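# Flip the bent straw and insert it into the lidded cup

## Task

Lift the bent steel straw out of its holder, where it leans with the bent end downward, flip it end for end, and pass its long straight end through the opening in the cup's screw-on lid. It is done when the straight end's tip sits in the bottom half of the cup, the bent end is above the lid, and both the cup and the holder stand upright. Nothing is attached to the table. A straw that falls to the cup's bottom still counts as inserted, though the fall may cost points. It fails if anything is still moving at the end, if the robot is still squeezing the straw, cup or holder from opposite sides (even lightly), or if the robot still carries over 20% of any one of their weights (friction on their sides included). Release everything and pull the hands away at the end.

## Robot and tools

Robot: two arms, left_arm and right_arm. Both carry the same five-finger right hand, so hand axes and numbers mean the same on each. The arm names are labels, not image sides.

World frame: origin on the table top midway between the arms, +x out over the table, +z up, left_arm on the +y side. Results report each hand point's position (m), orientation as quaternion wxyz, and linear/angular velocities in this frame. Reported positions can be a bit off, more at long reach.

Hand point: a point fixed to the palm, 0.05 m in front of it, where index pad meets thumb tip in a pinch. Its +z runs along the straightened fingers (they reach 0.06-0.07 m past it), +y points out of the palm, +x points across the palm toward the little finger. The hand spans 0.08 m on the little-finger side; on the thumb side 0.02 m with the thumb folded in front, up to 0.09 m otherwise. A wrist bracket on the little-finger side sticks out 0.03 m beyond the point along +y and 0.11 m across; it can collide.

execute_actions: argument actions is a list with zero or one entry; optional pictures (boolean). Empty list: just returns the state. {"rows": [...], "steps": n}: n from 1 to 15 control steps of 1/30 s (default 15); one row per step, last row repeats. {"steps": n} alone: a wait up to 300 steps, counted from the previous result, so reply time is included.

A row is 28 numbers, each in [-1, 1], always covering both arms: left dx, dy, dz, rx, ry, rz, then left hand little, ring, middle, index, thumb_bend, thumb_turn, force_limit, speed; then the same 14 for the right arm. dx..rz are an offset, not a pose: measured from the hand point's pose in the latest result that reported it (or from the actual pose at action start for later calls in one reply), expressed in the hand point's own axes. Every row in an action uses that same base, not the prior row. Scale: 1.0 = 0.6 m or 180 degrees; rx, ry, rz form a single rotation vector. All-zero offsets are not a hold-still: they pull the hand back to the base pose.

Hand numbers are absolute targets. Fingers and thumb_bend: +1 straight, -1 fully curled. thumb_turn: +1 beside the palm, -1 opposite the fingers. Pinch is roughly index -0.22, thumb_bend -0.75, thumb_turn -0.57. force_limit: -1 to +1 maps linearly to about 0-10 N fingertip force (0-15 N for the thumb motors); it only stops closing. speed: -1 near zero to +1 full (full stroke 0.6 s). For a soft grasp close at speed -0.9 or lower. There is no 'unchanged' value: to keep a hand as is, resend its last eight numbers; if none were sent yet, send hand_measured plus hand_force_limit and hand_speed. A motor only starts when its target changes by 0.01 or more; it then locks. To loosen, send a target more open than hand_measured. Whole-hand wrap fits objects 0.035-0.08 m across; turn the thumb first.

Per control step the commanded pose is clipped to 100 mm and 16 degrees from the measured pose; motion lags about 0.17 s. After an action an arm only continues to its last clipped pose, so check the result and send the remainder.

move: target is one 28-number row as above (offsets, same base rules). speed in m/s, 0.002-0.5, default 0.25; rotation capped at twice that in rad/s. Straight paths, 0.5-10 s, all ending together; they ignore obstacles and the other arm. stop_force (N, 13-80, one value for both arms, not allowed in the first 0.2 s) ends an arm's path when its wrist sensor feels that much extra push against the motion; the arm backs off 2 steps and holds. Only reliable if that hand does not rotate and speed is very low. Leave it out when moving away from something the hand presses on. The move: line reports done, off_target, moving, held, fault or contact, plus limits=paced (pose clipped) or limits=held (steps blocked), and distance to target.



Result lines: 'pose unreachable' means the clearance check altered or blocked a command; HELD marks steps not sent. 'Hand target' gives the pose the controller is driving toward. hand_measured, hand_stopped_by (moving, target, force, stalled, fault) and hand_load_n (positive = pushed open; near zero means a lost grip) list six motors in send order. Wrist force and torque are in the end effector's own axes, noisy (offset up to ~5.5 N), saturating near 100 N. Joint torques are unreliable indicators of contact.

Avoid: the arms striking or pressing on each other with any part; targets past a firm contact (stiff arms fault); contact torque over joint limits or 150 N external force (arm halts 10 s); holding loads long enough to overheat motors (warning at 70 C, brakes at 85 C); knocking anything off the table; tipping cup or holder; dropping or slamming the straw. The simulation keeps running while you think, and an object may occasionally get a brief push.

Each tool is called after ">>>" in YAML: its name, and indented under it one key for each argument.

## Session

>>> execute_actions:
  actions: []

Scene clock: 0.00 s of 5600.00 s.
left_arm: end_effector_position=(-0.0588, +1.2203, +0.5546) hand_measured=(+1.000, +1.000, +1.000, +1.000, +1.000, +1.000) hand_load_n=(+0.0, +0.0, +0.0, +0.0, +0.0, +0.0) hand_stopped_by=(target, target, target, target, target, target) hand_force_limit=0.00 hand_speed=-0.80 end_effector_quat_wxyz=(+0.025, +0.693, -0.719, +0.045) end_effector_velocity=(-0.000, -0.000, +0.000) end_effector_angular_velocity=(-0.001, +0.000, +0.000) | right_arm: end_effector_position=(+0.0014, -0.9663, +0.6357) hand_measured=(+1.000, +1.000, +1.000, +1.000, +1.000, +1.000) hand_load_n=(+0.0, +0.0, +0.0, +0.0, +0.0, +0.0) hand_stopped_by=(target, target, target, target, target, target) hand_force_limit=0.00 hand_speed=-0.80 end_effector_quat_wxyz=(-0.008, +0.692, +0.721, -0.024) end_effector_velocity=(-0.000, +0.000, -0.000) end_effector_angular_velocity=(+0.000, +0.000, -0.000)
Joint positions: left_arm=[ 1.31  -1.476  1.433  1.696  1.632 -1.913] | right_arm=[-1.845 -1.629  1.424  1.739  1.606 -1.945]
Joint velocities: left_arm=[ 0.     0.    -0.     0.001  0.    -0.   ] | right_arm=[-0.    -0.001  0.001 -0.     0.     0.   ]
Joint torques (N m, as the arm reports them, + toward a larger angle): no reading
Motor temperatures (°C, as the motors report them): left_arm=[24 23 25 26 28 30] | right_arm=[20 23 24 32 31 28]
Wrist force (N, on the end effector, along its own x y z axes, offset not removed): no reading
Wrist torque (N m, same axes, about the end effector's origin, offset not removed): no reading
Hand target (left_arm): -0.059, +1.220, +0.555; +0.025, +0.693, -0.719, +0.045
Hand target (right_arm): +0.001, -0.966, +0.636; -0.008, +0.692, +0.721, -0.024
camera_calibration (this result's frames):
cam_left_wrist: T_world_to_cam=[[-0.984993, 0.158262, -0.0688651, -0.207596], [0.113016, 0.892971, 0.435694, -1.3219], [0.130449, 0.421373, -0.897456, 0.123029], [0, 0, 0, 1]] pos_world=[-0.071134, 1.16143, 0.672061]
cam_right_wrist: T_world_to_cam=[[0.992675, -0.110753, -0.0482753, -0.0754273], [-0.0627228, -0.813934, 0.577561, -1.1537], [-0.103259, -0.570302, -0.814919, 0.0955127], [0, 0, 0, 1]] pos_world=[0.0123739, -0.89292, 0.740527]

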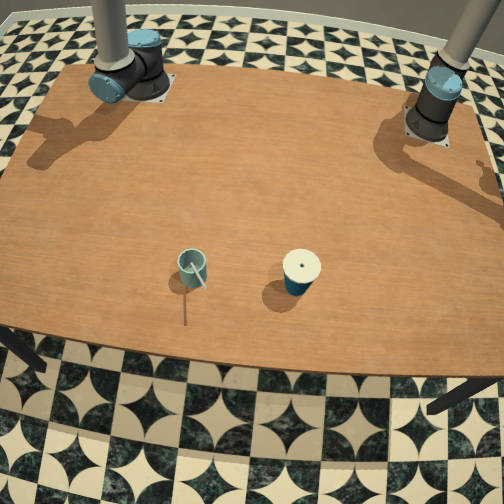

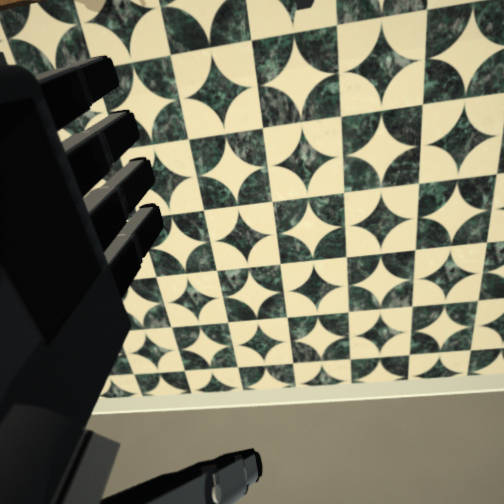

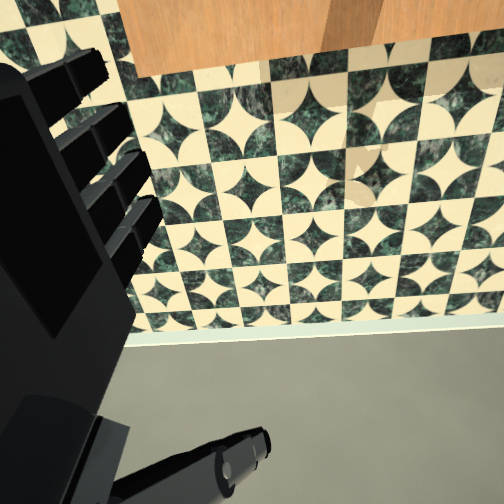

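>>> zoom_image:
  camera: "cam_high"
  region: [160, 220, 330, 340]

Region (160, 220, 330, 340) of cam_high's 504x504 image, scaled by 2.965, with more detail than that image has; it fills the top 356 rows of this view, and the rest is white.

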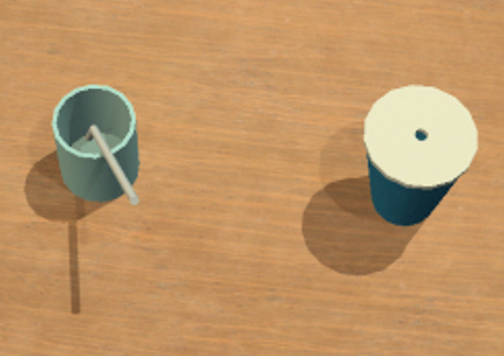

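>>> move:
  target: [0.85,-0.9,0.2,0,0,0.5,1,1,1,0.9,-0.75,-0.57,0,0, 0.745,0.958,0.249,0,0,0,1,1,1,0.9,-0.75,-0.57,0,0]
  speed: 0.4

>>> move:
  target: [0,0,0,0,0,0,1,1,1,0.9,-0.75,-0.57,0,0, 0.6075,0.46,0.38,-0.12,0.188,0.346,1,1,1,0.9,-0.75,-0.57,0,0]
  speed: 0.35

Scene clock: 11.83 s of 5600.00 s.
left_arm: end_effector_position=(+0.4644, +0.6836, +0.5001) hand_measured=(+1.000, +1.000, +1.000, +0.900, -0.750, -0.570) hand_load_n=(+0.0, +0.0, +0.0, +0.0, +0.0, +0.0) hand_stopped_by=(target, target, target, target, target, target) hand_force_limit=0.00 hand_speed=0.00 end_effector_quat_wxyz=(+0.013, +0.018, +0.999, -0.048) end_effector_velocity=(+0.002, -0.002, -0.000) end_effector_angular_velocity=(+0.000, -0.001, -0.004) | right_arm: end_effector_position=(+0.5487, -0.5017, +0.4495) hand_measured=(+1.000, +1.000, +1.000, +0.900, -0.750, -0.570) hand_load_n=(+0.0, +0.0, +0.0, +0.0, +0.0, +0.0) hand_stopped_by=(target, target, target, target, target, target) hand_force_limit=0.00 hand_speed=0.00 end_effector_quat_wxyz=(-0.008, +0.692, +0.721, -0.025) end_effector_velocity=(+0.001, +0.001, -0.000) end_effector_angular_velocity=(-0.000, +0.002, -0.001)
Joint positions: left_arm=[-0.322 -1.612  1.637  1.482  1.647 -1.979] | right_arm=[-0.2   -1.396  1.519  1.486  1.607 -0.3  ]
Joint velocities: left_arm=[-0.002  0.004 -0.003 -0.001 -0.001  0.003] | right_arm=[ 0.003  0.003 -0.003  0.001  0.001  0.004]
Joint torques (N m, as the arm reports them, + toward a larger angle): left_arm=[-14.87 -16.41 -48.16   0.95  -3.04   1.96] | right_arm=[  6.32 -42.42 -45.     8.31   2.74   2.78]
Motor temperatures (°C, as the motors report them): left_arm=[24 23 25 26 28 30] | right_arm=[20 23 24 32 31 28]
Wrist force (N, on the end effector, along its own x y z axes, offset not removed): left_arm=[-5.7 -3.7 -1.8] | right_arm=[-0.7 0.2 1.5]
Wrist torque (N m, same axes, about the end effector's origin, offset not removed): left_arm=[-0.76 0.87 -0.66] | right_arm=[-0.13 0.21 -0.01]
Hand target (left_arm): +0.465, +0.683, +0.500; +0.013, +0.019, +0.999, -0.048
Hand target (right_arm): +0.549, -0.502, +0.449; -0.008, +0.692, +0.721, -0.025
Off the commanded pose (left_arm): 0.002 m, 0 deg.
Off the commanded pose (right_arm): 0.002 m, 0 deg.
After step 90, 6.10 s passed at rest.
move: done
camera_calibration (this result's frames):
cam_left_wrist: T_world_to_cam=[[0.164411, 0.979279, -0.118243, -0.68131], [0.832659, -0.0735193, 0.548885, -0.608197], [0.528818, -0.188699, -0.827492, 0.429062], [0, 0, 0, 1]] pos_world=[0.391539, 0.703442, 0.608315]
cam_right_wrist: T_world_to_cam=[[0.992625, -0.110686, -0.0494344, -0.575695], [-0.0619318, -0.813598, 0.57812, -0.634224], [-0.10421, -0.570795, -0.814453, 0.265384], [0, 0, 0, 1]] pos_world=[0.559826, -0.428245, 0.554341]

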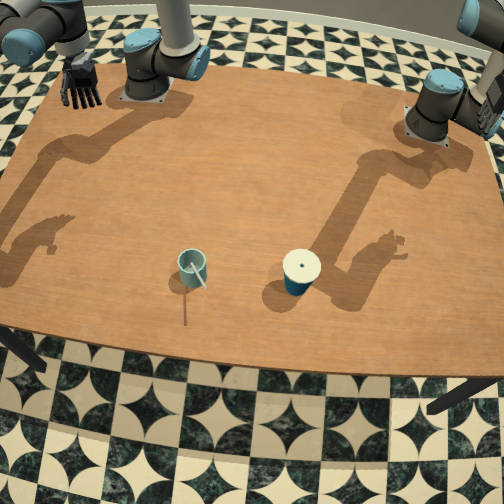

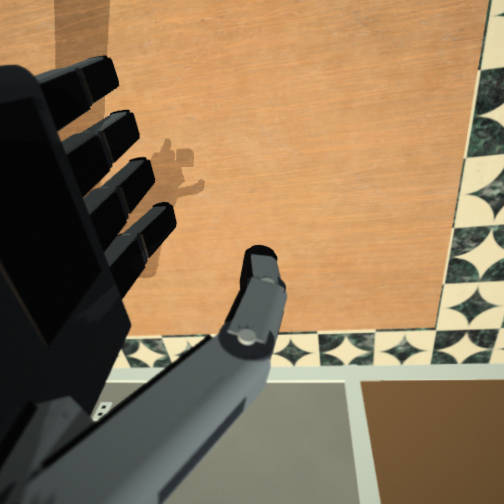

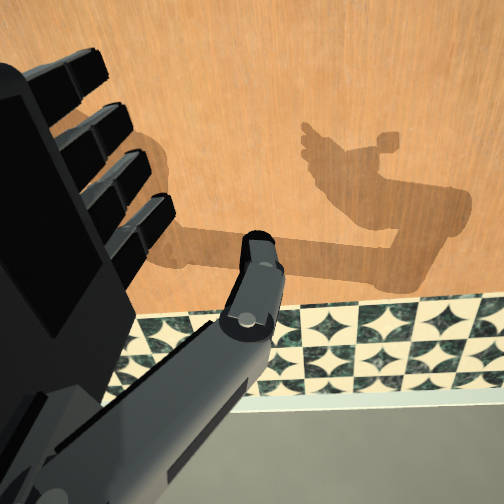

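Scene clock: 14.37 s of 5600.00 s.
left_arm: end_effector_position=(+0.4644, +0.6835, +0.5001) hand_measured=(+1.000, +1.000, +1.000, +0.900, -0.750, -0.570) hand_load_n=(+0.0, +0.0, +0.0, +0.0, +0.0, +0.0) hand_stopped_by=(target, target, target, target, target, target) hand_force_limit=0.00 hand_speed=0.00 end_effector_quat_wxyz=(+0.013, +0.018, +0.999, -0.048) end_effector_velocity=(+0.000, -0.000, -0.001) end_effector_angular_velocity=(+0.001, +0.002, -0.000) | right_arm: end_effector_position=(+0.7989, -0.1330, +0.2009) hand_measured=(+1.000, +1.000, +1.000, +0.900, -0.750, -0.570) hand_load_n=(+0.0, +0.0, +0.0, +0.0, +0.0, +0.0) hand_stopped_by=(target, target, target, target, target, target) hand_force_limit=0.00 hand_speed=0.00 end_effector_quat_wxyz=(-0.070, +0.926, +0.228, +0.293) end_effector_velocity=(+0.002, +0.003, +0.001) end_effector_angular_velocity=(+0.002, -0.004, -0.006)
Joint positions: left_arm=[-0.322 -1.612  1.637  1.482  1.647 -1.979] | right_arm=[ 0.293 -0.953  1.266  0.66   1.432  1.365]
Joint velocities: left_arm=[-0.     0.001  0.     0.001  0.     0.   ] | right_arm=[ 0.003  0.003 -0.006 -0.003  0.004  0.009]
Joint torques (N m, as the arm reports them, + toward a larger angle): left_arm=[ 20.33 -49.05 -29.49   1.64  -3.49  -2.45] | right_arm=[  8.44 -75.15 -45.69  -1.34   2.57   3.19]
Motor temperatures (°C, as the motors report them): left_arm=[24 23 25 26 28 30] | right_arm=[20 23 24 32 31 28]
Wrist force (N, on the end effector, along its own x y z axes, offset not removed): left_arm=[1.5 4.6 -6.1] | right_arm=[-2.9 0.5 -0.6]
Wrist torque (N m, same axes, about the end effector's origin, offset not removed): left_arm=[0.65 -0.19 -0.03] | right_arm=[0.19 0.67 -0.25]
Hand target (left_arm): +0.464, +0.684, +0.500; +0.013, +0.018, +0.999, -0.048
Hand target (right_arm): +0.799, -0.133, +0.201; -0.070, +0.926, +0.227, +0.293
Off the commanded pose (left_arm): 0.000 m, 0 deg.
Off the commanded pose (right_arm): 0.001 m, 0 deg.
move: done
camera_calibration (this result's frames):
cam_left_wrist: T_world_to_cam=[[0.164437, 0.979275, -0.118244, -0.681305], [0.832655, -0.0735409, 0.548887, -0.608183], [0.528816, -0.188714, -0.827491, 0.42907], [0, 0, 0, 1]] pos_world=[0.39154, 0.70343, 0.608315]
cam_right_wrist: T_world_to_cam=[[0.351505, -0.931998, -0.0884503, -0.38476], [-0.936097, -0.3512, -0.0195029, 0.704968], [-0.0128871, 0.0896535, -0.99589, 0.350803], [0, 0, 0, 1]] pos_world=[0.799685, -0.142461, 0.329078]

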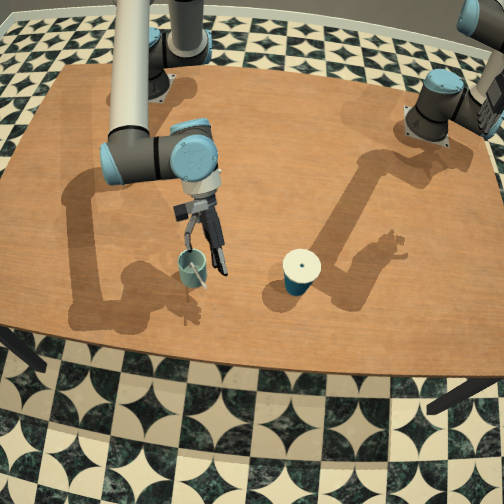

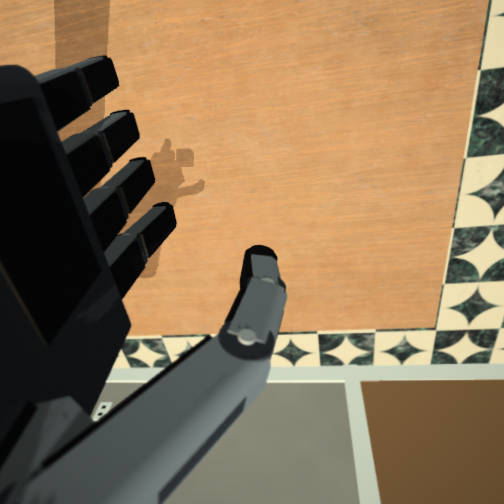

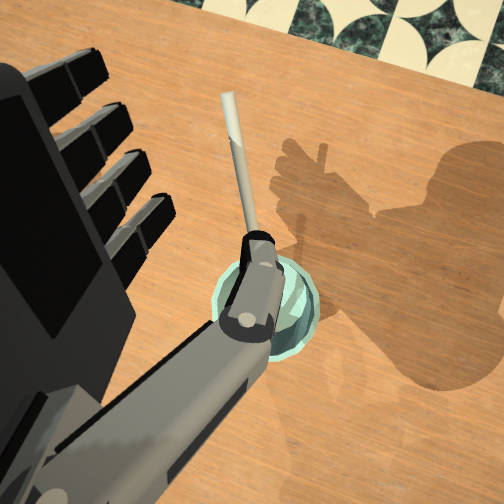

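>>> move:
  target: [0,0,0,0,0,0,1,1,1,0.9,-0.75,-0.57,0,0, 0.013,-0.02,0.105,0,0,0,1,1,1,0.9,-0.75,-0.57,0,0]
  speed: 0.08

>>> zoom_image:
  camera: "cam_high"
  region: [160, 220, 260, 320]

Scene clock: 19.03 s of 5600.00 s.
left_arm: end_effector_position=(+0.4644, +0.6836, +0.5001) hand_measured=(+1.000, +1.000, +1.000, +0.900, -0.750, -0.570) hand_load_n=(+0.0, +0.0, +0.0, +0.0, +0.0, +0.0) hand_stopped_by=(target, target, target, target, target, target) hand_force_limit=0.00 hand_speed=0.00 end_effector_quat_wxyz=(+0.013, +0.018, +0.999, -0.048) end_effector_velocity=(-0.001, -0.000, +0.001) end_effector_angular_velocity=(-0.002, -0.002, -0.000) | right_arm: end_effector_position=(+0.8312, -0.1029, +0.1541) hand_measured=(+1.000, +1.000, +1.000, +0.900, -0.750, -0.570) hand_load_n=(+0.0, +0.0, +0.0, +0.0, +0.0, +0.0) hand_stopped_by=(target, target, target, target, target, target) hand_force_limit=0.00 hand_speed=0.00 end_effector_quat_wxyz=(-0.070, +0.926, +0.228, +0.293) end_effector_velocity=(+0.002, +0.001, +0.001) end_effector_angular_velocity=(+0.000, -0.003, +0.000)
Joint positions: left_arm=[-0.322 -1.612  1.637  1.482  1.647 -1.979] | right_arm=[ 0.319 -0.857  1.189  0.639  1.447  1.387]
Joint velocities: left_arm=[-0.    -0.002 -0.001  0.001  0.001 -0.   ] | right_arm=[ 0.001  0.001 -0.004 -0.     0.001  0.   ]
Joint torques (N m, as the arm reports them, + toward a larger angle): left_arm=[  7.1  -49.42 -30.55   3.25  -2.89  -2.37] | right_arm=[  8.8  -87.13 -47.76  -1.58   2.62   2.89]
Motor temperatures (°C, as the motors report them): left_arm=[24 23 25 26 28 30] | right_arm=[20 23 24 32 31 28]
Wrist force (N, on the end effector, along its own x y z axes, offset not removed): left_arm=[-1.9 -1.3 0.2] | right_arm=[-1.8 -1.7 -1.1]
Wrist torque (N m, same axes, about the end effector's origin, offset not removed): left_arm=[-0.50 0.26 -0.25] | right_arm=[-0.17 0.44 -0.06]
Hand target (left_arm): +0.464, +0.684, +0.500; +0.013, +0.018, +0.999, -0.048
Hand target (right_arm): +0.831, -0.103, +0.154; -0.070, +0.926, +0.228, +0.293
Off the commanded pose (left_arm): 0.000 m, 0 deg.
Off the commanded pose (right_arm): 0.000 m, 0 deg.
After step 90, 0.37 s passed at rest.
move: done
camera_calibration (this result's frames):
cam_left_wrist: T_world_to_cam=[[0.164411, 0.979279, -0.118244, -0.681309], [0.832657, -0.0735184, 0.548887, -0.608198], [0.528821, -0.1887, -0.827491, 0.42906], [0, 0, 0, 1]] pos_world=[0.391539, 0.703442, 0.608315]
cam_right_wrist: T_world_to_cam=[[0.351511, -0.931998, -0.0884254, -0.372186], [-0.936096, -0.351203, -0.0195274, 0.744784], [-0.0128558, 0.0896387, -0.995891, 0.301853], [0, 0, 0, 1]] pos_world=[0.831897, -0.112364, 0.282246]

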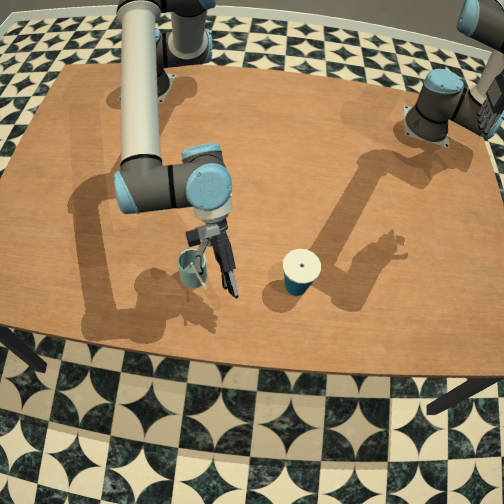

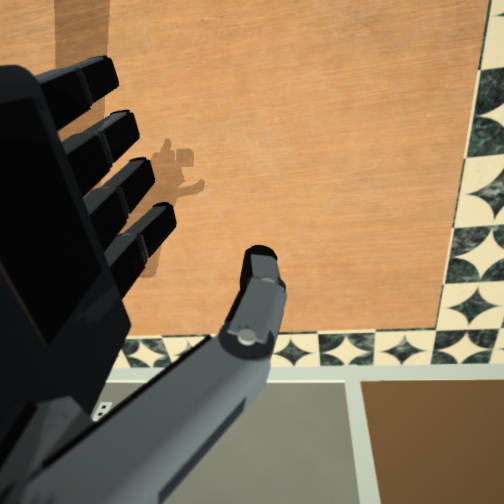

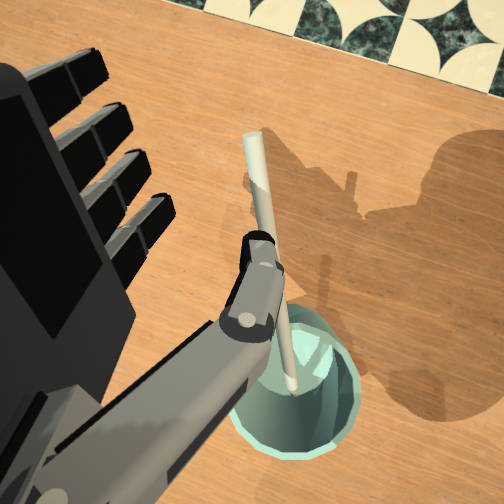

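Region (160, 220, 260, 320) of cam_high's 504x504 image, scaled by 5.040, with more detail than that image has.

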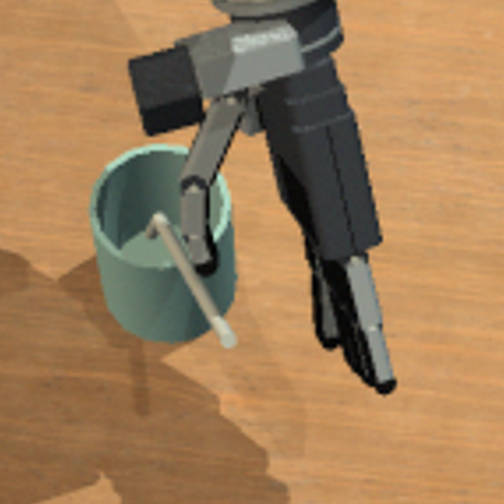

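>>> move:
  target: [0,0,0,0,0,0,1,1,1,0.9,-0.75,-0.57,0,0, 0,0.007,0.024,0,0,0,1,1,1,0.9,-0.75,-0.57,0,0]
  speed: 0.03

>>> zoom_image:
  camera: "cam_high"
  region: [160, 220, 260, 320]

Scene clock: 22.73 s of 5600.00 s.
left_arm: end_effector_position=(+0.4644, +0.6835, +0.5001) hand_measured=(+1.000, +1.000, +1.000, +0.900, -0.750, -0.570) hand_load_n=(+0.0, +0.0, +0.0, +0.0, +0.0, +0.0) hand_stopped_by=(target, target, target, target, target, target) hand_force_limit=0.00 hand_speed=0.00 end_effector_quat_wxyz=(+0.013, +0.018, +0.999, -0.048) end_effector_velocity=(+0.000, -0.000, -0.001) end_effector_angular_velocity=(+0.000, +0.001, -0.000) | right_arm: end_effector_position=(+0.8403, -0.1028, +0.1426) hand_measured=(+1.000, +1.000, +1.000, +0.900, -0.750, -0.570) hand_load_n=(+0.0, +0.0, +0.0, +0.0, +0.0, +0.0) hand_stopped_by=(target, target, target, target, target, target) hand_force_limit=0.00 hand_speed=0.00 end_effector_quat_wxyz=(-0.070, +0.926, +0.228, +0.293) end_effector_velocity=(+0.001, -0.001, -0.003) end_effector_angular_velocity=(-0.000, +0.002, -0.000)
Joint positions: left_arm=[-0.322 -1.612  1.637  1.482  1.647 -1.979] | right_arm=[ 0.316 -0.837  1.174  0.633  1.445  1.385]
Joint velocities: left_arm=[-0.     0.001  0.    -0.     0.     0.   ] | right_arm=[-0.001  0.004 -0.002 -0.001 -0.    -0.   ]
Joint torques (N m, as the arm reports them, + toward a larger angle): left_arm=[ -6.76 -49.05 -29.52   2.9   -3.13  -2.44] | right_arm=[-11.71 -81.51 -46.48  -1.82  -3.07  -3.73]
Motor temperatures (°C, as the motors report them): left_arm=[24 23 25 26 28 30] | right_arm=[20 23 24 32 31 28]
Wrist force (N, on the end effector, along its own x y z axes, offset not removed): left_arm=[1.0 -0.4 -3.3] | right_arm=[-1.6 -1.5 -2.6]
Wrist torque (N m, same axes, about the end effector's origin, offset not removed): left_arm=[-0.30 0.10 -0.12] | right_arm=[-0.09 0.30 -0.09]
Hand target (left_arm): +0.464, +0.684, +0.500; +0.013, +0.018, +0.999, -0.048
Hand target (right_arm): +0.840, -0.103, +0.142; -0.070, +0.926, +0.228, +0.293
Off the commanded pose (left_arm): 0.000 m, 0 deg.
Off the commanded pose (right_arm): 0.000 m, 0 deg.
move: done
camera_calibration (this result's frames):
cam_left_wrist: T_world_to_cam=[[0.164437, 0.979275, -0.118244, -0.681305], [0.832655, -0.0735408, 0.548887, -0.608183], [0.528816, -0.188714, -0.827491, 0.42907], [0, 0, 0, 1]] pos_world=[0.39154, 0.70343, 0.608315]
cam_right_wrist: T_world_to_cam=[[0.351509, -0.931999, -0.0884236, -0.376333], [-0.936096, -0.351202, -0.0195323, 0.753119], [-0.0128504, 0.0896387, -0.995891, 0.290495], [0, 0, 0, 1]] pos_world=[0.841009, -0.112285, 0.270734]

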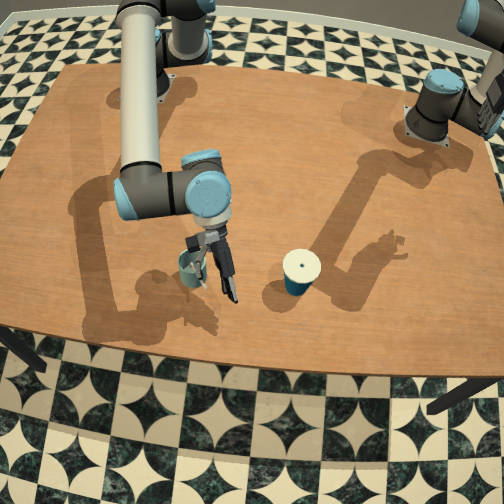

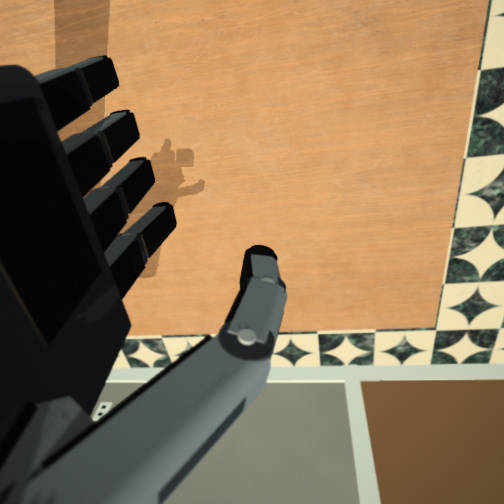

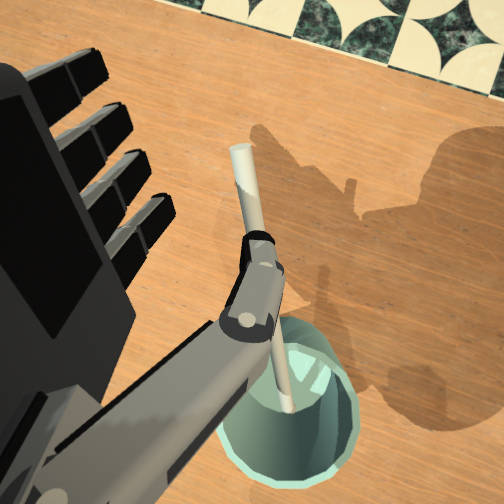

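Region (160, 220, 260, 320) of cam_high's 504x504 image, scaled by 5.040, with more detail than that image has.

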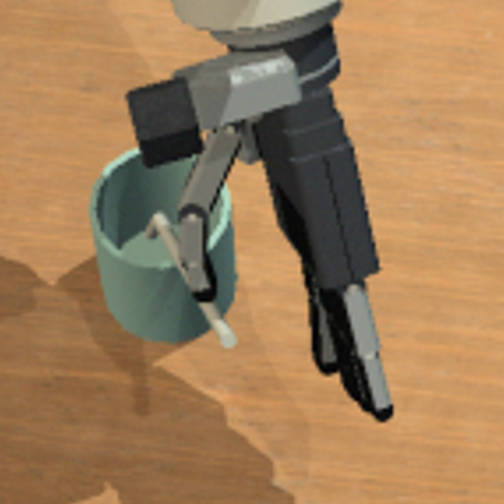

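>>> move:
  target: [0,0,0,0,0,0,1,1,1,0.9,-0.75,-0.57,0,0, 0,0,0.008,0,0,0,1,1,1,0.9,-0.75,-0.57,0,0]
  speed: 0.02

>>> move:
  target: [-0.158,-0.852,0.387,0.46,-0.105,0.098,1,1,1,0.9,-0.75,-0.57,0,0, 0,0,0,0,0,0,1,1,1,-0.45,-0.75,-0.57,1,-0.75]
  speed: 0.35

Scene clock: 27.30 s of 5600.00 s.
left_arm: end_effector_position=(+0.4644, +0.6836, +0.5001) hand_measured=(+1.000, +1.000, +1.000, +0.900, -0.750, -0.570) hand_load_n=(+0.0, +0.0, +0.0, +0.0, +0.0, +0.0) hand_stopped_by=(target, target, target, target, target, target) hand_force_limit=0.00 hand_speed=0.00 end_effector_quat_wxyz=(+0.013, +0.018, +0.999, -0.048) end_effector_velocity=(-0.000, +0.000, -0.000) end_effector_angular_velocity=(+0.001, +0.001, +0.000) | right_arm: end_effector_position=(+0.8426, -0.1016, +0.1389) hand_measured=(+1.000, +1.000, +1.000, +0.900, -0.750, -0.570) hand_load_n=(+0.0, +0.0, +0.0, +0.0, +0.0, -0.5) hand_stopped_by=(target, target, target, target, target, target) hand_force_limit=0.00 hand_speed=0.00 end_effector_quat_wxyz=(-0.070, +0.926, +0.228, +0.293) end_effector_velocity=(+0.002, +0.000, -0.001) end_effector_angular_velocity=(-0.000, -0.002, +0.000)
Joint positions: left_arm=[-0.322 -1.612  1.637  1.482  1.647 -1.979] | right_arm=[ 0.317 -0.83   1.169  0.631  1.445  1.385]
Joint velocities: left_arm=[ 0.     0.     0.     0.001 -0.001  0.   ] | right_arm=[-0.     0.004 -0.004 -0.002  0.    -0.001]
Joint torques (N m, as the arm reports them, + toward a larger angle): left_arm=[ 12.94 -49.57 -29.65   3.14  -2.96  -2.55] | right_arm=[  8.88 -84.81 -44.75  -1.48   2.49   3.06]
Motor temperatures (°C, as the motors report them): left_arm=[24 23 25 26 28 30] | right_arm=[20 23 24 32 31 28]
Wrist force (N, on the end effector, along its own x y z axes, offset not removed): left_arm=[5.2 -3.2 -3.0] | right_arm=[1.1 -1.7 -0.5]
Wrist torque (N m, same axes, about the end effector's origin, offset not removed): left_arm=[-0.46 -0.83 -0.07] | right_arm=[-0.35 0.17 -0.02]
Hand target (left_arm): +0.464, +0.684, +0.500; +0.013, +0.018, +0.999, -0.048
Hand target (right_arm): +0.843, -0.102, +0.139; -0.070, +0.926, +0.228, +0.293
Off the commanded pose (left_arm): 0.000 m, 0 deg.
Off the commanded pose (right_arm): 0.000 m, 0 deg.
After step 90, 0.87 s passed at rest.
move: done
camera_calibration (this result's frames):
cam_left_wrist: T_world_to_cam=[[0.164411, 0.979279, -0.118244, -0.681309], [0.832657, -0.0735183, 0.548887, -0.608198], [0.52882, -0.1887, -0.827491, 0.42906], [0, 0, 0, 1]] pos_world=[0.391539, 0.703442, 0.608315]
cam_right_wrist: T_world_to_cam=[[0.351539, -0.931984, -0.0884665, -0.376374], [-0.936085, -0.351229, -0.0195613, 0.755654], [-0.0128411, 0.0896887, -0.995887, 0.286713], [0, 0, 0, 1]] pos_world=[0.843348, -0.111081, 0.267019]

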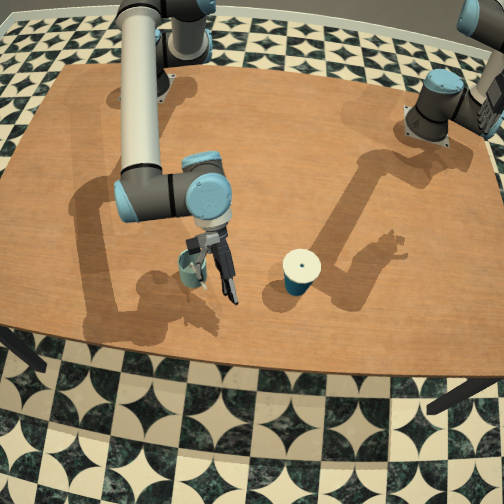

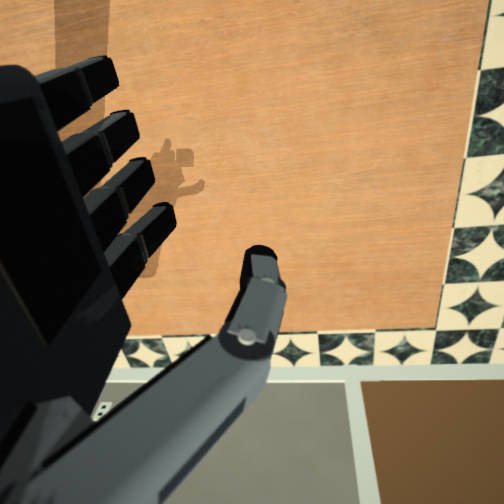

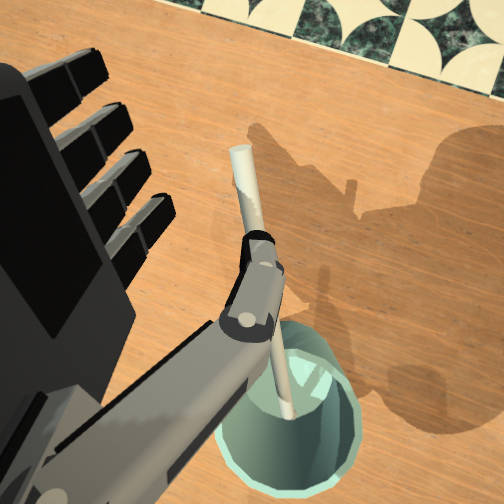

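Scene clock: 30.20 s of 5600.00 s.
left_arm: end_effector_position=(+0.5466, +0.1498, +0.3205) hand_measured=(+1.000, +1.000, +1.000, +0.900, -0.750, -0.570) hand_load_n=(+0.0, +0.0, +0.0, +0.0, +0.0, +0.0) hand_stopped_by=(target, target, target, target, target, target) hand_force_limit=0.00 hand_speed=0.00 end_effector_quat_wxyz=(+0.154, +0.155, +0.691, -0.689) end_effector_velocity=(+0.000, -0.003, -0.001) end_effector_angular_velocity=(-0.013, -0.001, +0.001) | right_arm: end_effector_position=(+0.8426, -0.1016, +0.1389) hand_measured=(+1.000, +1.000, +1.000, -0.120, -0.748, -0.570) hand_load_n=(+0.0, +0.0, +0.0, +10.0, +2.0, -1.0) hand_stopped_by=(target, target, target, force, target, target) hand_force_limit=1.00 hand_speed=-0.75 end_effector_quat_wxyz=(-0.070, +0.926, +0.228, +0.293) end_effector_velocity=(+0.000, +0.000, +0.000) end_effector_angular_velocity=(-0.000, -0.001, +0.001)
Joint positions: left_arm=[-0.635 -1.44   2.005 -0.562  2.385 -2.699] | right_arm=[ 0.317 -0.83   1.169  0.631  1.445  1.385]
Joint velocities: left_arm=[-0.003  0.003  0.006 -0.028 -0.004 -0.012] | right_arm=[ 0.     0.    -0.001  0.     0.    -0.   ]
Joint torques (N m, as the arm reports them, + toward a larger angle): left_arm=[-14.   -30.35 -29.92  -4.3   -3.65  -2.61] | right_arm=[ -12.85 -102.68  -34.41    5.3    -1.23   -0.83]
Motor temperatures (°C, as the motors report them): left_arm=[24 23 25 26 28 30] | right_arm=[20 23 24 32 31 28]
Wrist force (N, on the end effector, along its own x y z axes, offset not removed): left_arm=[-1.1 2.7 -4.3] | right_arm=[-3.4 1.7 -0.4]
Wrist torque (N m, same axes, about the end effector's origin, offset not removed): left_arm=[0.32 0.14 0.09] | right_arm=[0.21 0.84 -0.16]
Hand target (left_arm): +0.547, +0.150, +0.320; +0.155, +0.154, +0.690, -0.690
Hand target (right_arm): +0.843, -0.102, +0.139; -0.070, +0.926, +0.228, +0.293
Off the commanded pose (left_arm): 0.001 m, 0 deg.
Off the commanded pose (right_arm): 0.000 m, 0 deg.
move: done
camera_calibration (this result's frames):
cam_left_wrist: T_world_to_cam=[[0.537202, -0.0256921, -0.843062, -0.0142773], [0.728368, 0.518153, 0.448328, -0.616685], [0.425317, -0.854902, 0.297066, -0.0677317], [0, 0, 0, 1]] pos_world=[0.485651, 0.261267, 0.284561]
cam_right_wrist: T_world_to_cam=[[0.351525, -0.931991, -0.0884542, -0.376367], [-0.936091, -0.351213, -0.0195742, 0.755663], [-0.0128233, 0.089682, -0.995888, 0.286693], [0, 0, 0, 1]] pos_world=[0.843348, -0.111082, 0.267014]

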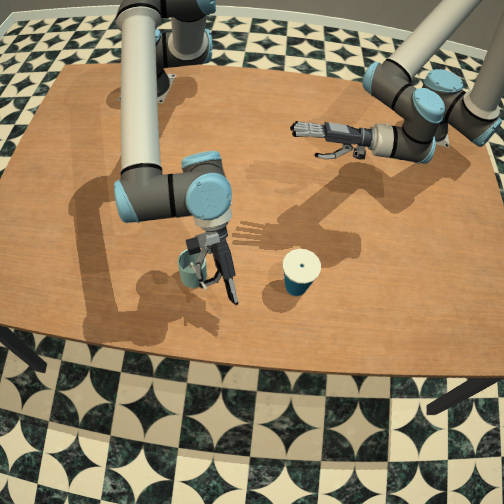

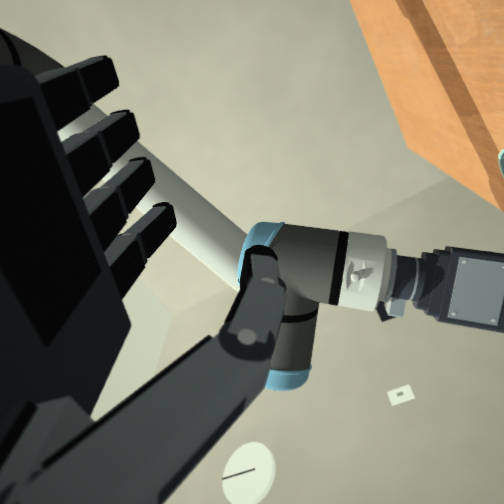

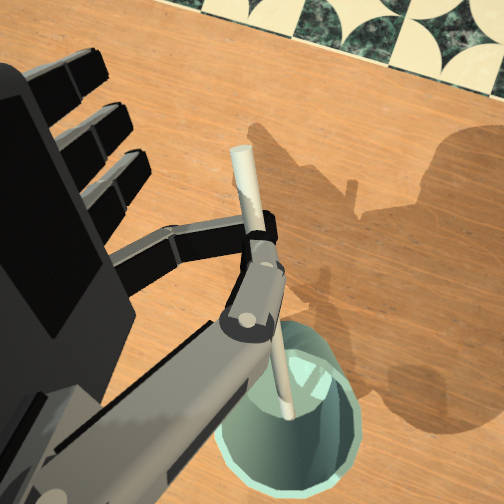

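>>> move:
  target: [0,0,0,0,0,0,1,1,1,0.9,-0.75,-0.57,0,0, 0.115,0,-0.164,0,0,0,1,1,1,-0.45,-0.75,-0.57,1,-0.75]
  speed: 0.06

>>> move:
  target: [-0.016,0.01,0.1,0,0,0,1,1,1,0.9,-0.75,-0.57,0,0, -0.109,-0.261,-0.204,-0.046,-0.191,0.149,1,1,1,-0.45,-0.75,-0.57,1,-0.75]
  speed: 0.2

Scene clock: 37.63 s of 5600.00 s.
left_arm: end_effector_position=(+0.5466, +0.1498, +0.3205) hand_measured=(+1.000, +1.000, +1.000, +0.900, -0.750, -0.570) hand_load_n=(+0.0, +0.0, +0.0, +0.0, +0.0, +0.0) hand_stopped_by=(target, target, target, target, target, target) hand_force_limit=0.00 hand_speed=0.00 end_effector_quat_wxyz=(+0.154, +0.155, +0.691, -0.689) end_effector_velocity=(+0.000, +0.001, +0.001) end_effector_angular_velocity=(-0.001, -0.001, +0.000) | right_arm: end_effector_position=(+0.8422, -0.1014, +0.2588) hand_measured=(+1.000, +1.000, +1.000, -0.120, -0.748, -0.570) hand_load_n=(+0.0, +0.0, +0.0, +10.0, +2.0, -1.5) hand_stopped_by=(target, target, target, force, target, target) hand_force_limit=1.00 hand_speed=-0.75 end_effector_quat_wxyz=(-0.070, +0.926, +0.228, +0.293) end_effector_velocity=(+0.000, +0.001, +0.001) end_effector_angular_velocity=(-0.001, +0.001, +0.002)
Joint positions: left_arm=[-0.635 -1.44   2.005 -0.562  2.385 -2.699] | right_arm=[ 0.317 -0.885  1.047  0.808  1.446  1.386]
Joint velocities: left_arm=[ 0.001 -0.001  0.001 -0.001  0.     0.   ] | right_arm=[ 0.001  0.001 -0.004  0.005 -0.    -0.001]
Joint torques (N m, as the arm reports them, + toward a larger angle): left_arm=[ 19.11 -62.76 -47.79   1.28   2.44   1.98] | right_arm=[   8.89 -102.54  -47.47    6.67    2.54    2.77]
Motor temperatures (°C, as the motors report them): left_arm=[24 23 25 26 28 30] | right_arm=[20 23 24 32 31 28]
Wrist force (N, on the end effector, along its own x y z axes, offset not removed): left_arm=[-2.3 -4.8 2.0] | right_arm=[-4.4 3.2 -2.0]
Wrist torque (N m, same axes, about the end effector's origin, offset not removed): left_arm=[-1.02 0.29 -0.45] | right_arm=[0.76 0.83 0.00]
Hand target (left_arm): +0.547, +0.150, +0.320; +0.154, +0.155, +0.691, -0.689
Hand target (right_arm): +0.842, -0.101, +0.259; -0.070, +0.926, +0.228, +0.293
Off the commanded pose (left_arm): 0.000 m, 0 deg.
Off the commanded pose (right_arm): 0.000 m, 0 deg.
After step 90, 2.00 s passed at rest.
move: done
camera_calibration (this result's frames):
cam_left_wrist: T_world_to_cam=[[0.537202, -0.0256948, -0.843062, -0.0142775], [0.728367, 0.518155, 0.448326, -0.616685], [0.425317, -0.8549, 0.297069, -0.0677337], [0, 0, 0, 1]] pos_world=[0.485651, 0.261266, 0.28456]
cam_right_wrist: T_world_to_cam=[[0.351527, -0.93199, -0.0884537, -0.365441], [-0.93609, -0.351214, -0.0195948, 0.7577], [-0.0128041, 0.0896887, -0.995888, 0.406052], [0, 0, 0, 1]] pos_world=[0.842937, -0.11089, 0.386904]

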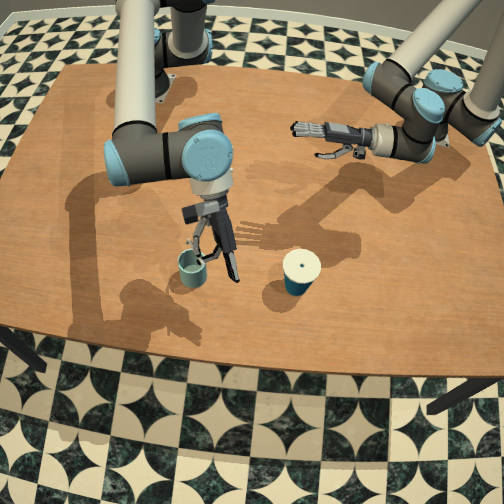

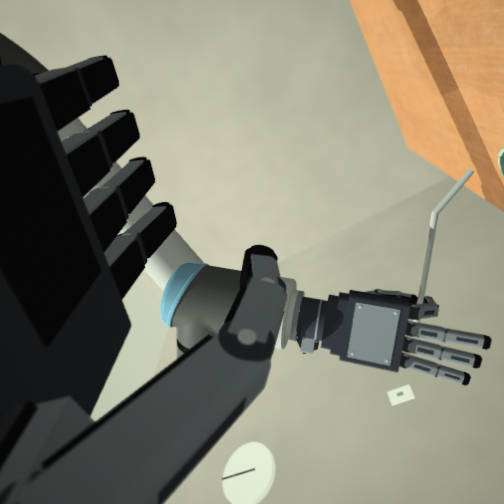

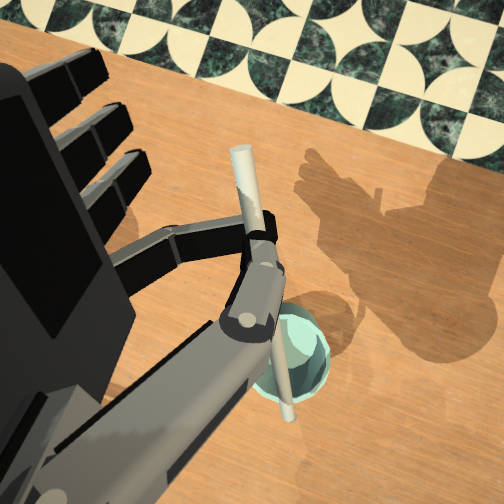

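Scene clock: 40.10 s of 5600.00 s.
left_arm: end_effector_position=(+0.5579, +0.0899, +0.3191) hand_measured=(+1.000, +1.000, +1.000, +0.900, -0.750, -0.570) hand_load_n=(+0.0, +0.0, +0.0, +0.0, +0.0, +0.0) hand_stopped_by=(target, target, target, target, target, target) hand_force_limit=0.00 hand_speed=0.00 end_effector_quat_wxyz=(+0.155, +0.155, +0.691, -0.689) end_effector_velocity=(+0.001, -0.000, -0.001) end_effector_angular_velocity=(+0.001, +0.001, +0.001) | right_arm: end_effector_position=(+0.6602, -0.0199, +0.3210) hand_measured=(+1.000, +1.000, +1.000, -0.120, -0.748, -0.570) hand_load_n=(+0.0, +0.0, +0.0, +10.0, +2.0, -1.5) hand_stopped_by=(target, target, target, force, target, target) hand_force_limit=1.00 hand_speed=-0.75 end_effector_quat_wxyz=(-0.000, +1.000, -0.000, +0.001) end_effector_velocity=(-0.002, +0.001, +0.002) end_effector_angular_velocity=(-0.001, +0.007, -0.007)
Joint positions: left_arm=[-0.694 -1.379  1.934 -0.553  2.326 -2.699] | right_arm=[ 0.477 -0.698  0.673  1.594  1.571  1.989]
Joint velocities: left_arm=[ 0.001  0.002 -0.001  0.    -0.    -0.   ] | right_arm=[ 0.001  0.001 -0.003  0.009 -0.002  0.007]
Joint torques (N m, as the arm reports them, + toward a larger angle): left_arm=[-14.86 -35.7  -48.48   1.43  -3.17  -1.71] | right_arm=[  7.39 -92.6  -48.04   8.16  -2.76   3.1 ]
Motor temperatures (°C, as the motors report them): left_arm=[24 23 25 26 28 30] | right_arm=[20 23 24 32 31 28]
Wrist force (N, on the end effector, along its own x y z axes, offset not removed): left_arm=[-0.8 -0.1 -1.1] | right_arm=[-1.9 2.9 -0.6]
Wrist torque (N m, same axes, about the end effector's origin, offset not removed): left_arm=[-0.19 -0.07 -0.35] | right_arm=[0.53 0.40 -0.11]
Hand target (left_arm): +0.558, +0.090, +0.319; +0.155, +0.155, +0.691, -0.689
Hand target (right_arm): +0.660, -0.020, +0.321; -0.000, +1.000, -0.001, +0.000
Off the commanded pose (left_arm): 0.000 m, 0 deg.
Off the commanded pose (right_arm): 0.000 m, 0 deg.
move: done
camera_calibration (this result's frames):
cam_left_wrist: T_world_to_cam=[[0.537262, -0.025621, -0.843026, -0.023094], [0.728335, 0.518116, 0.448423, -0.593252], [0.425296, -0.854927, 0.297025, -0.123289], [0, 0, 0, 1]] pos_world=[0.496929, 0.201378, 0.283179]
cam_right_wrist: T_world_to_cam=[[-0.150871, -0.988528, -0.00707146, 0.0844467], [-0.824033, 0.121808, 0.553292, 0.368713], [-0.546084, 0.0893029, -0.832957, 0.758189], [0, 0, 0, 1]] pos_world=[0.730607, -0.0291427, 0.42813]

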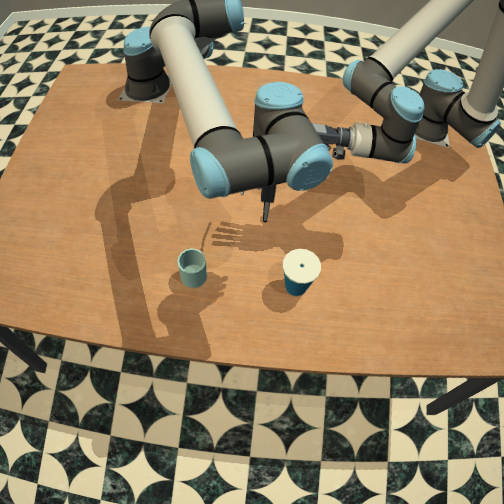

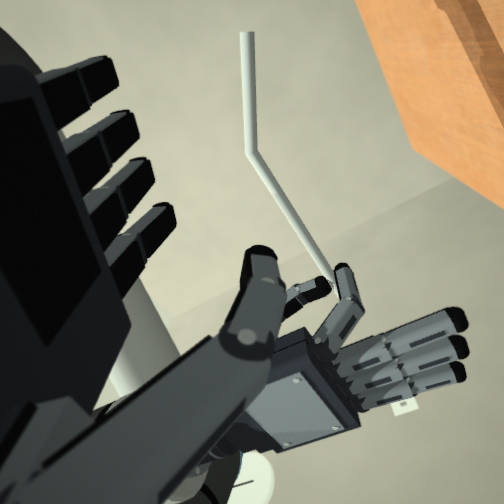

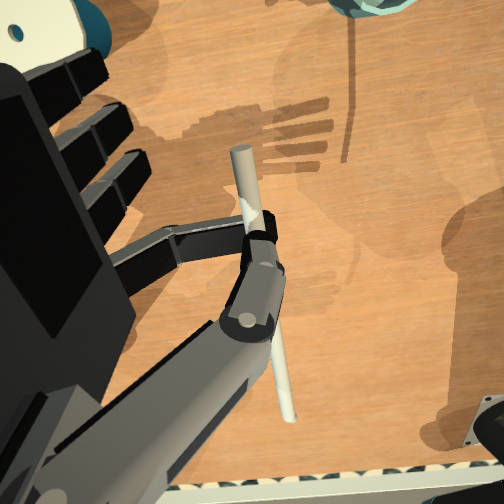

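>>> move:
  target: [0.001,0.007,0.15,0,0,0,1,1,1,0.9,-0.75,-0.57,0,0, 0,0,0,0,0,0,1,1,1,-0.45,-0.75,-0.57,1,-0.75]
  speed: 0.08

Scene clock: 44.03 s of 5600.00 s.
left_arm: end_effector_position=(+0.5592, +0.0002, +0.3150) hand_measured=(+1.000, +1.000, +1.000, +0.900, -0.750, -0.570) hand_load_n=(+0.0, +0.0, +0.0, +0.0, +0.0, +0.0) hand_stopped_by=(target, target, target, target, target, target) hand_force_limit=0.00 hand_speed=0.00 end_effector_quat_wxyz=(+0.155, +0.155, +0.691, -0.689) end_effector_velocity=(+0.000, -0.003, -0.001) end_effector_angular_velocity=(+0.001, +0.001, +0.001) | right_arm: end_effector_position=(+0.6602, -0.0199, +0.3210) hand_measured=(+1.000, +1.000, +1.000, -0.120, -0.748, -0.570) hand_load_n=(+0.0, +0.0, +0.0, +10.0, +2.0, -1.5) hand_stopped_by=(target, target, target, force, target, target) hand_force_limit=1.00 hand_speed=-0.75 end_effector_quat_wxyz=(-0.000, +1.000, -0.000, +0.001) end_effector_velocity=(+0.000, +0.000, +0.000) end_effector_angular_velocity=(+0.001, -0.000, -0.000)
Joint positions: left_arm=[-0.786 -1.298  1.838 -0.538  2.234 -2.699] | right_arm=[ 0.477 -0.698  0.673  1.594  1.571  1.989]
Joint velocities: left_arm=[-0.002  0.003 -0.003  0.001 -0.003 -0.   ] | right_arm=[-0.     0.    -0.001  0.    -0.001 -0.   ]
Joint torques (N m, as the arm reports them, + toward a larger angle): left_arm=[-17.37 -45.93 -49.39   1.21  -2.81  -0.72] | right_arm=[ -12.76 -112.66  -34.12    0.64    2.59   -3.53]
Motor temperatures (°C, as the motors report them): left_arm=[24 23 25 26 28 30] | right_arm=[20 23 24 32 31 28]
Wrist force (N, on the end effector, along its own x y z axes, offset not removed): left_arm=[1.0 -2.7 1.7] | right_arm=[-2.2 -3.3 2.4]
Wrist torque (N m, same axes, about the end effector's origin, offset not removed): left_arm=[-0.71 -0.53 -0.37] | right_arm=[-0.67 0.40 -0.37]
Hand target (left_arm): +0.559, -0.000, +0.315; +0.155, +0.155, +0.691, -0.689
Hand target (right_arm): +0.660, -0.020, +0.321; -0.000, +1.000, -0.000, +0.001
Off the commanded pose (left_arm): 0.000 m, 0 deg.
Off the commanded pose (right_arm): 0.000 m, 0 deg.
move: done
camera_calibration (this result's frames):
cam_left_wrist: T_world_to_cam=[[0.537335, -0.0255208, -0.842982, -0.0296257], [0.728298, 0.51806, 0.448549, -0.545901], [0.425268, -0.854964, 0.296959, -0.199268], [0, 0, 0, 1]] pos_world=[0.498239, 0.111687, 0.279063]
cam_right_wrist: T_world_to_cam=[[-0.150873, -0.988528, -0.00707217, 0.0844492], [-0.82403, 0.121808, 0.553296, 0.368709], [-0.546087, 0.0893052, -0.832955, 0.75819], [0, 0, 0, 1]] pos_world=[0.730607, -0.0291419, 0.42813]

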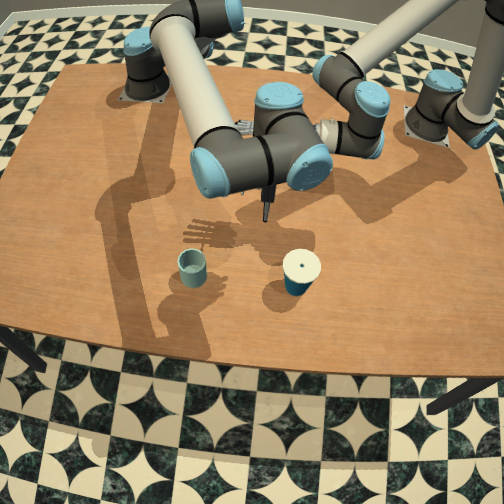

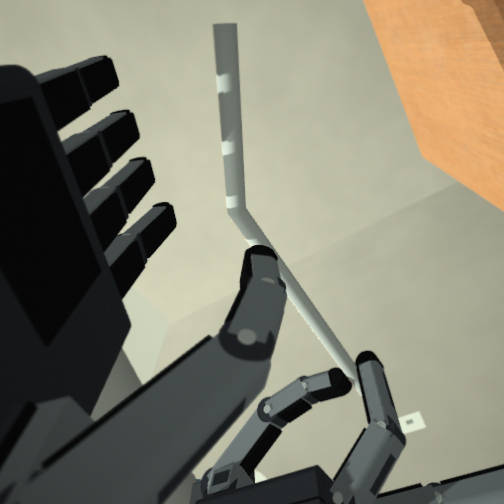

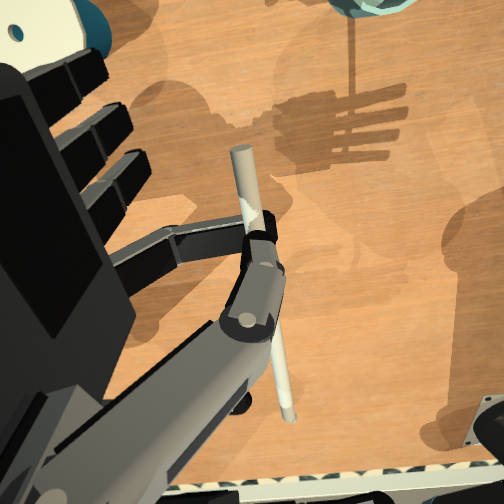

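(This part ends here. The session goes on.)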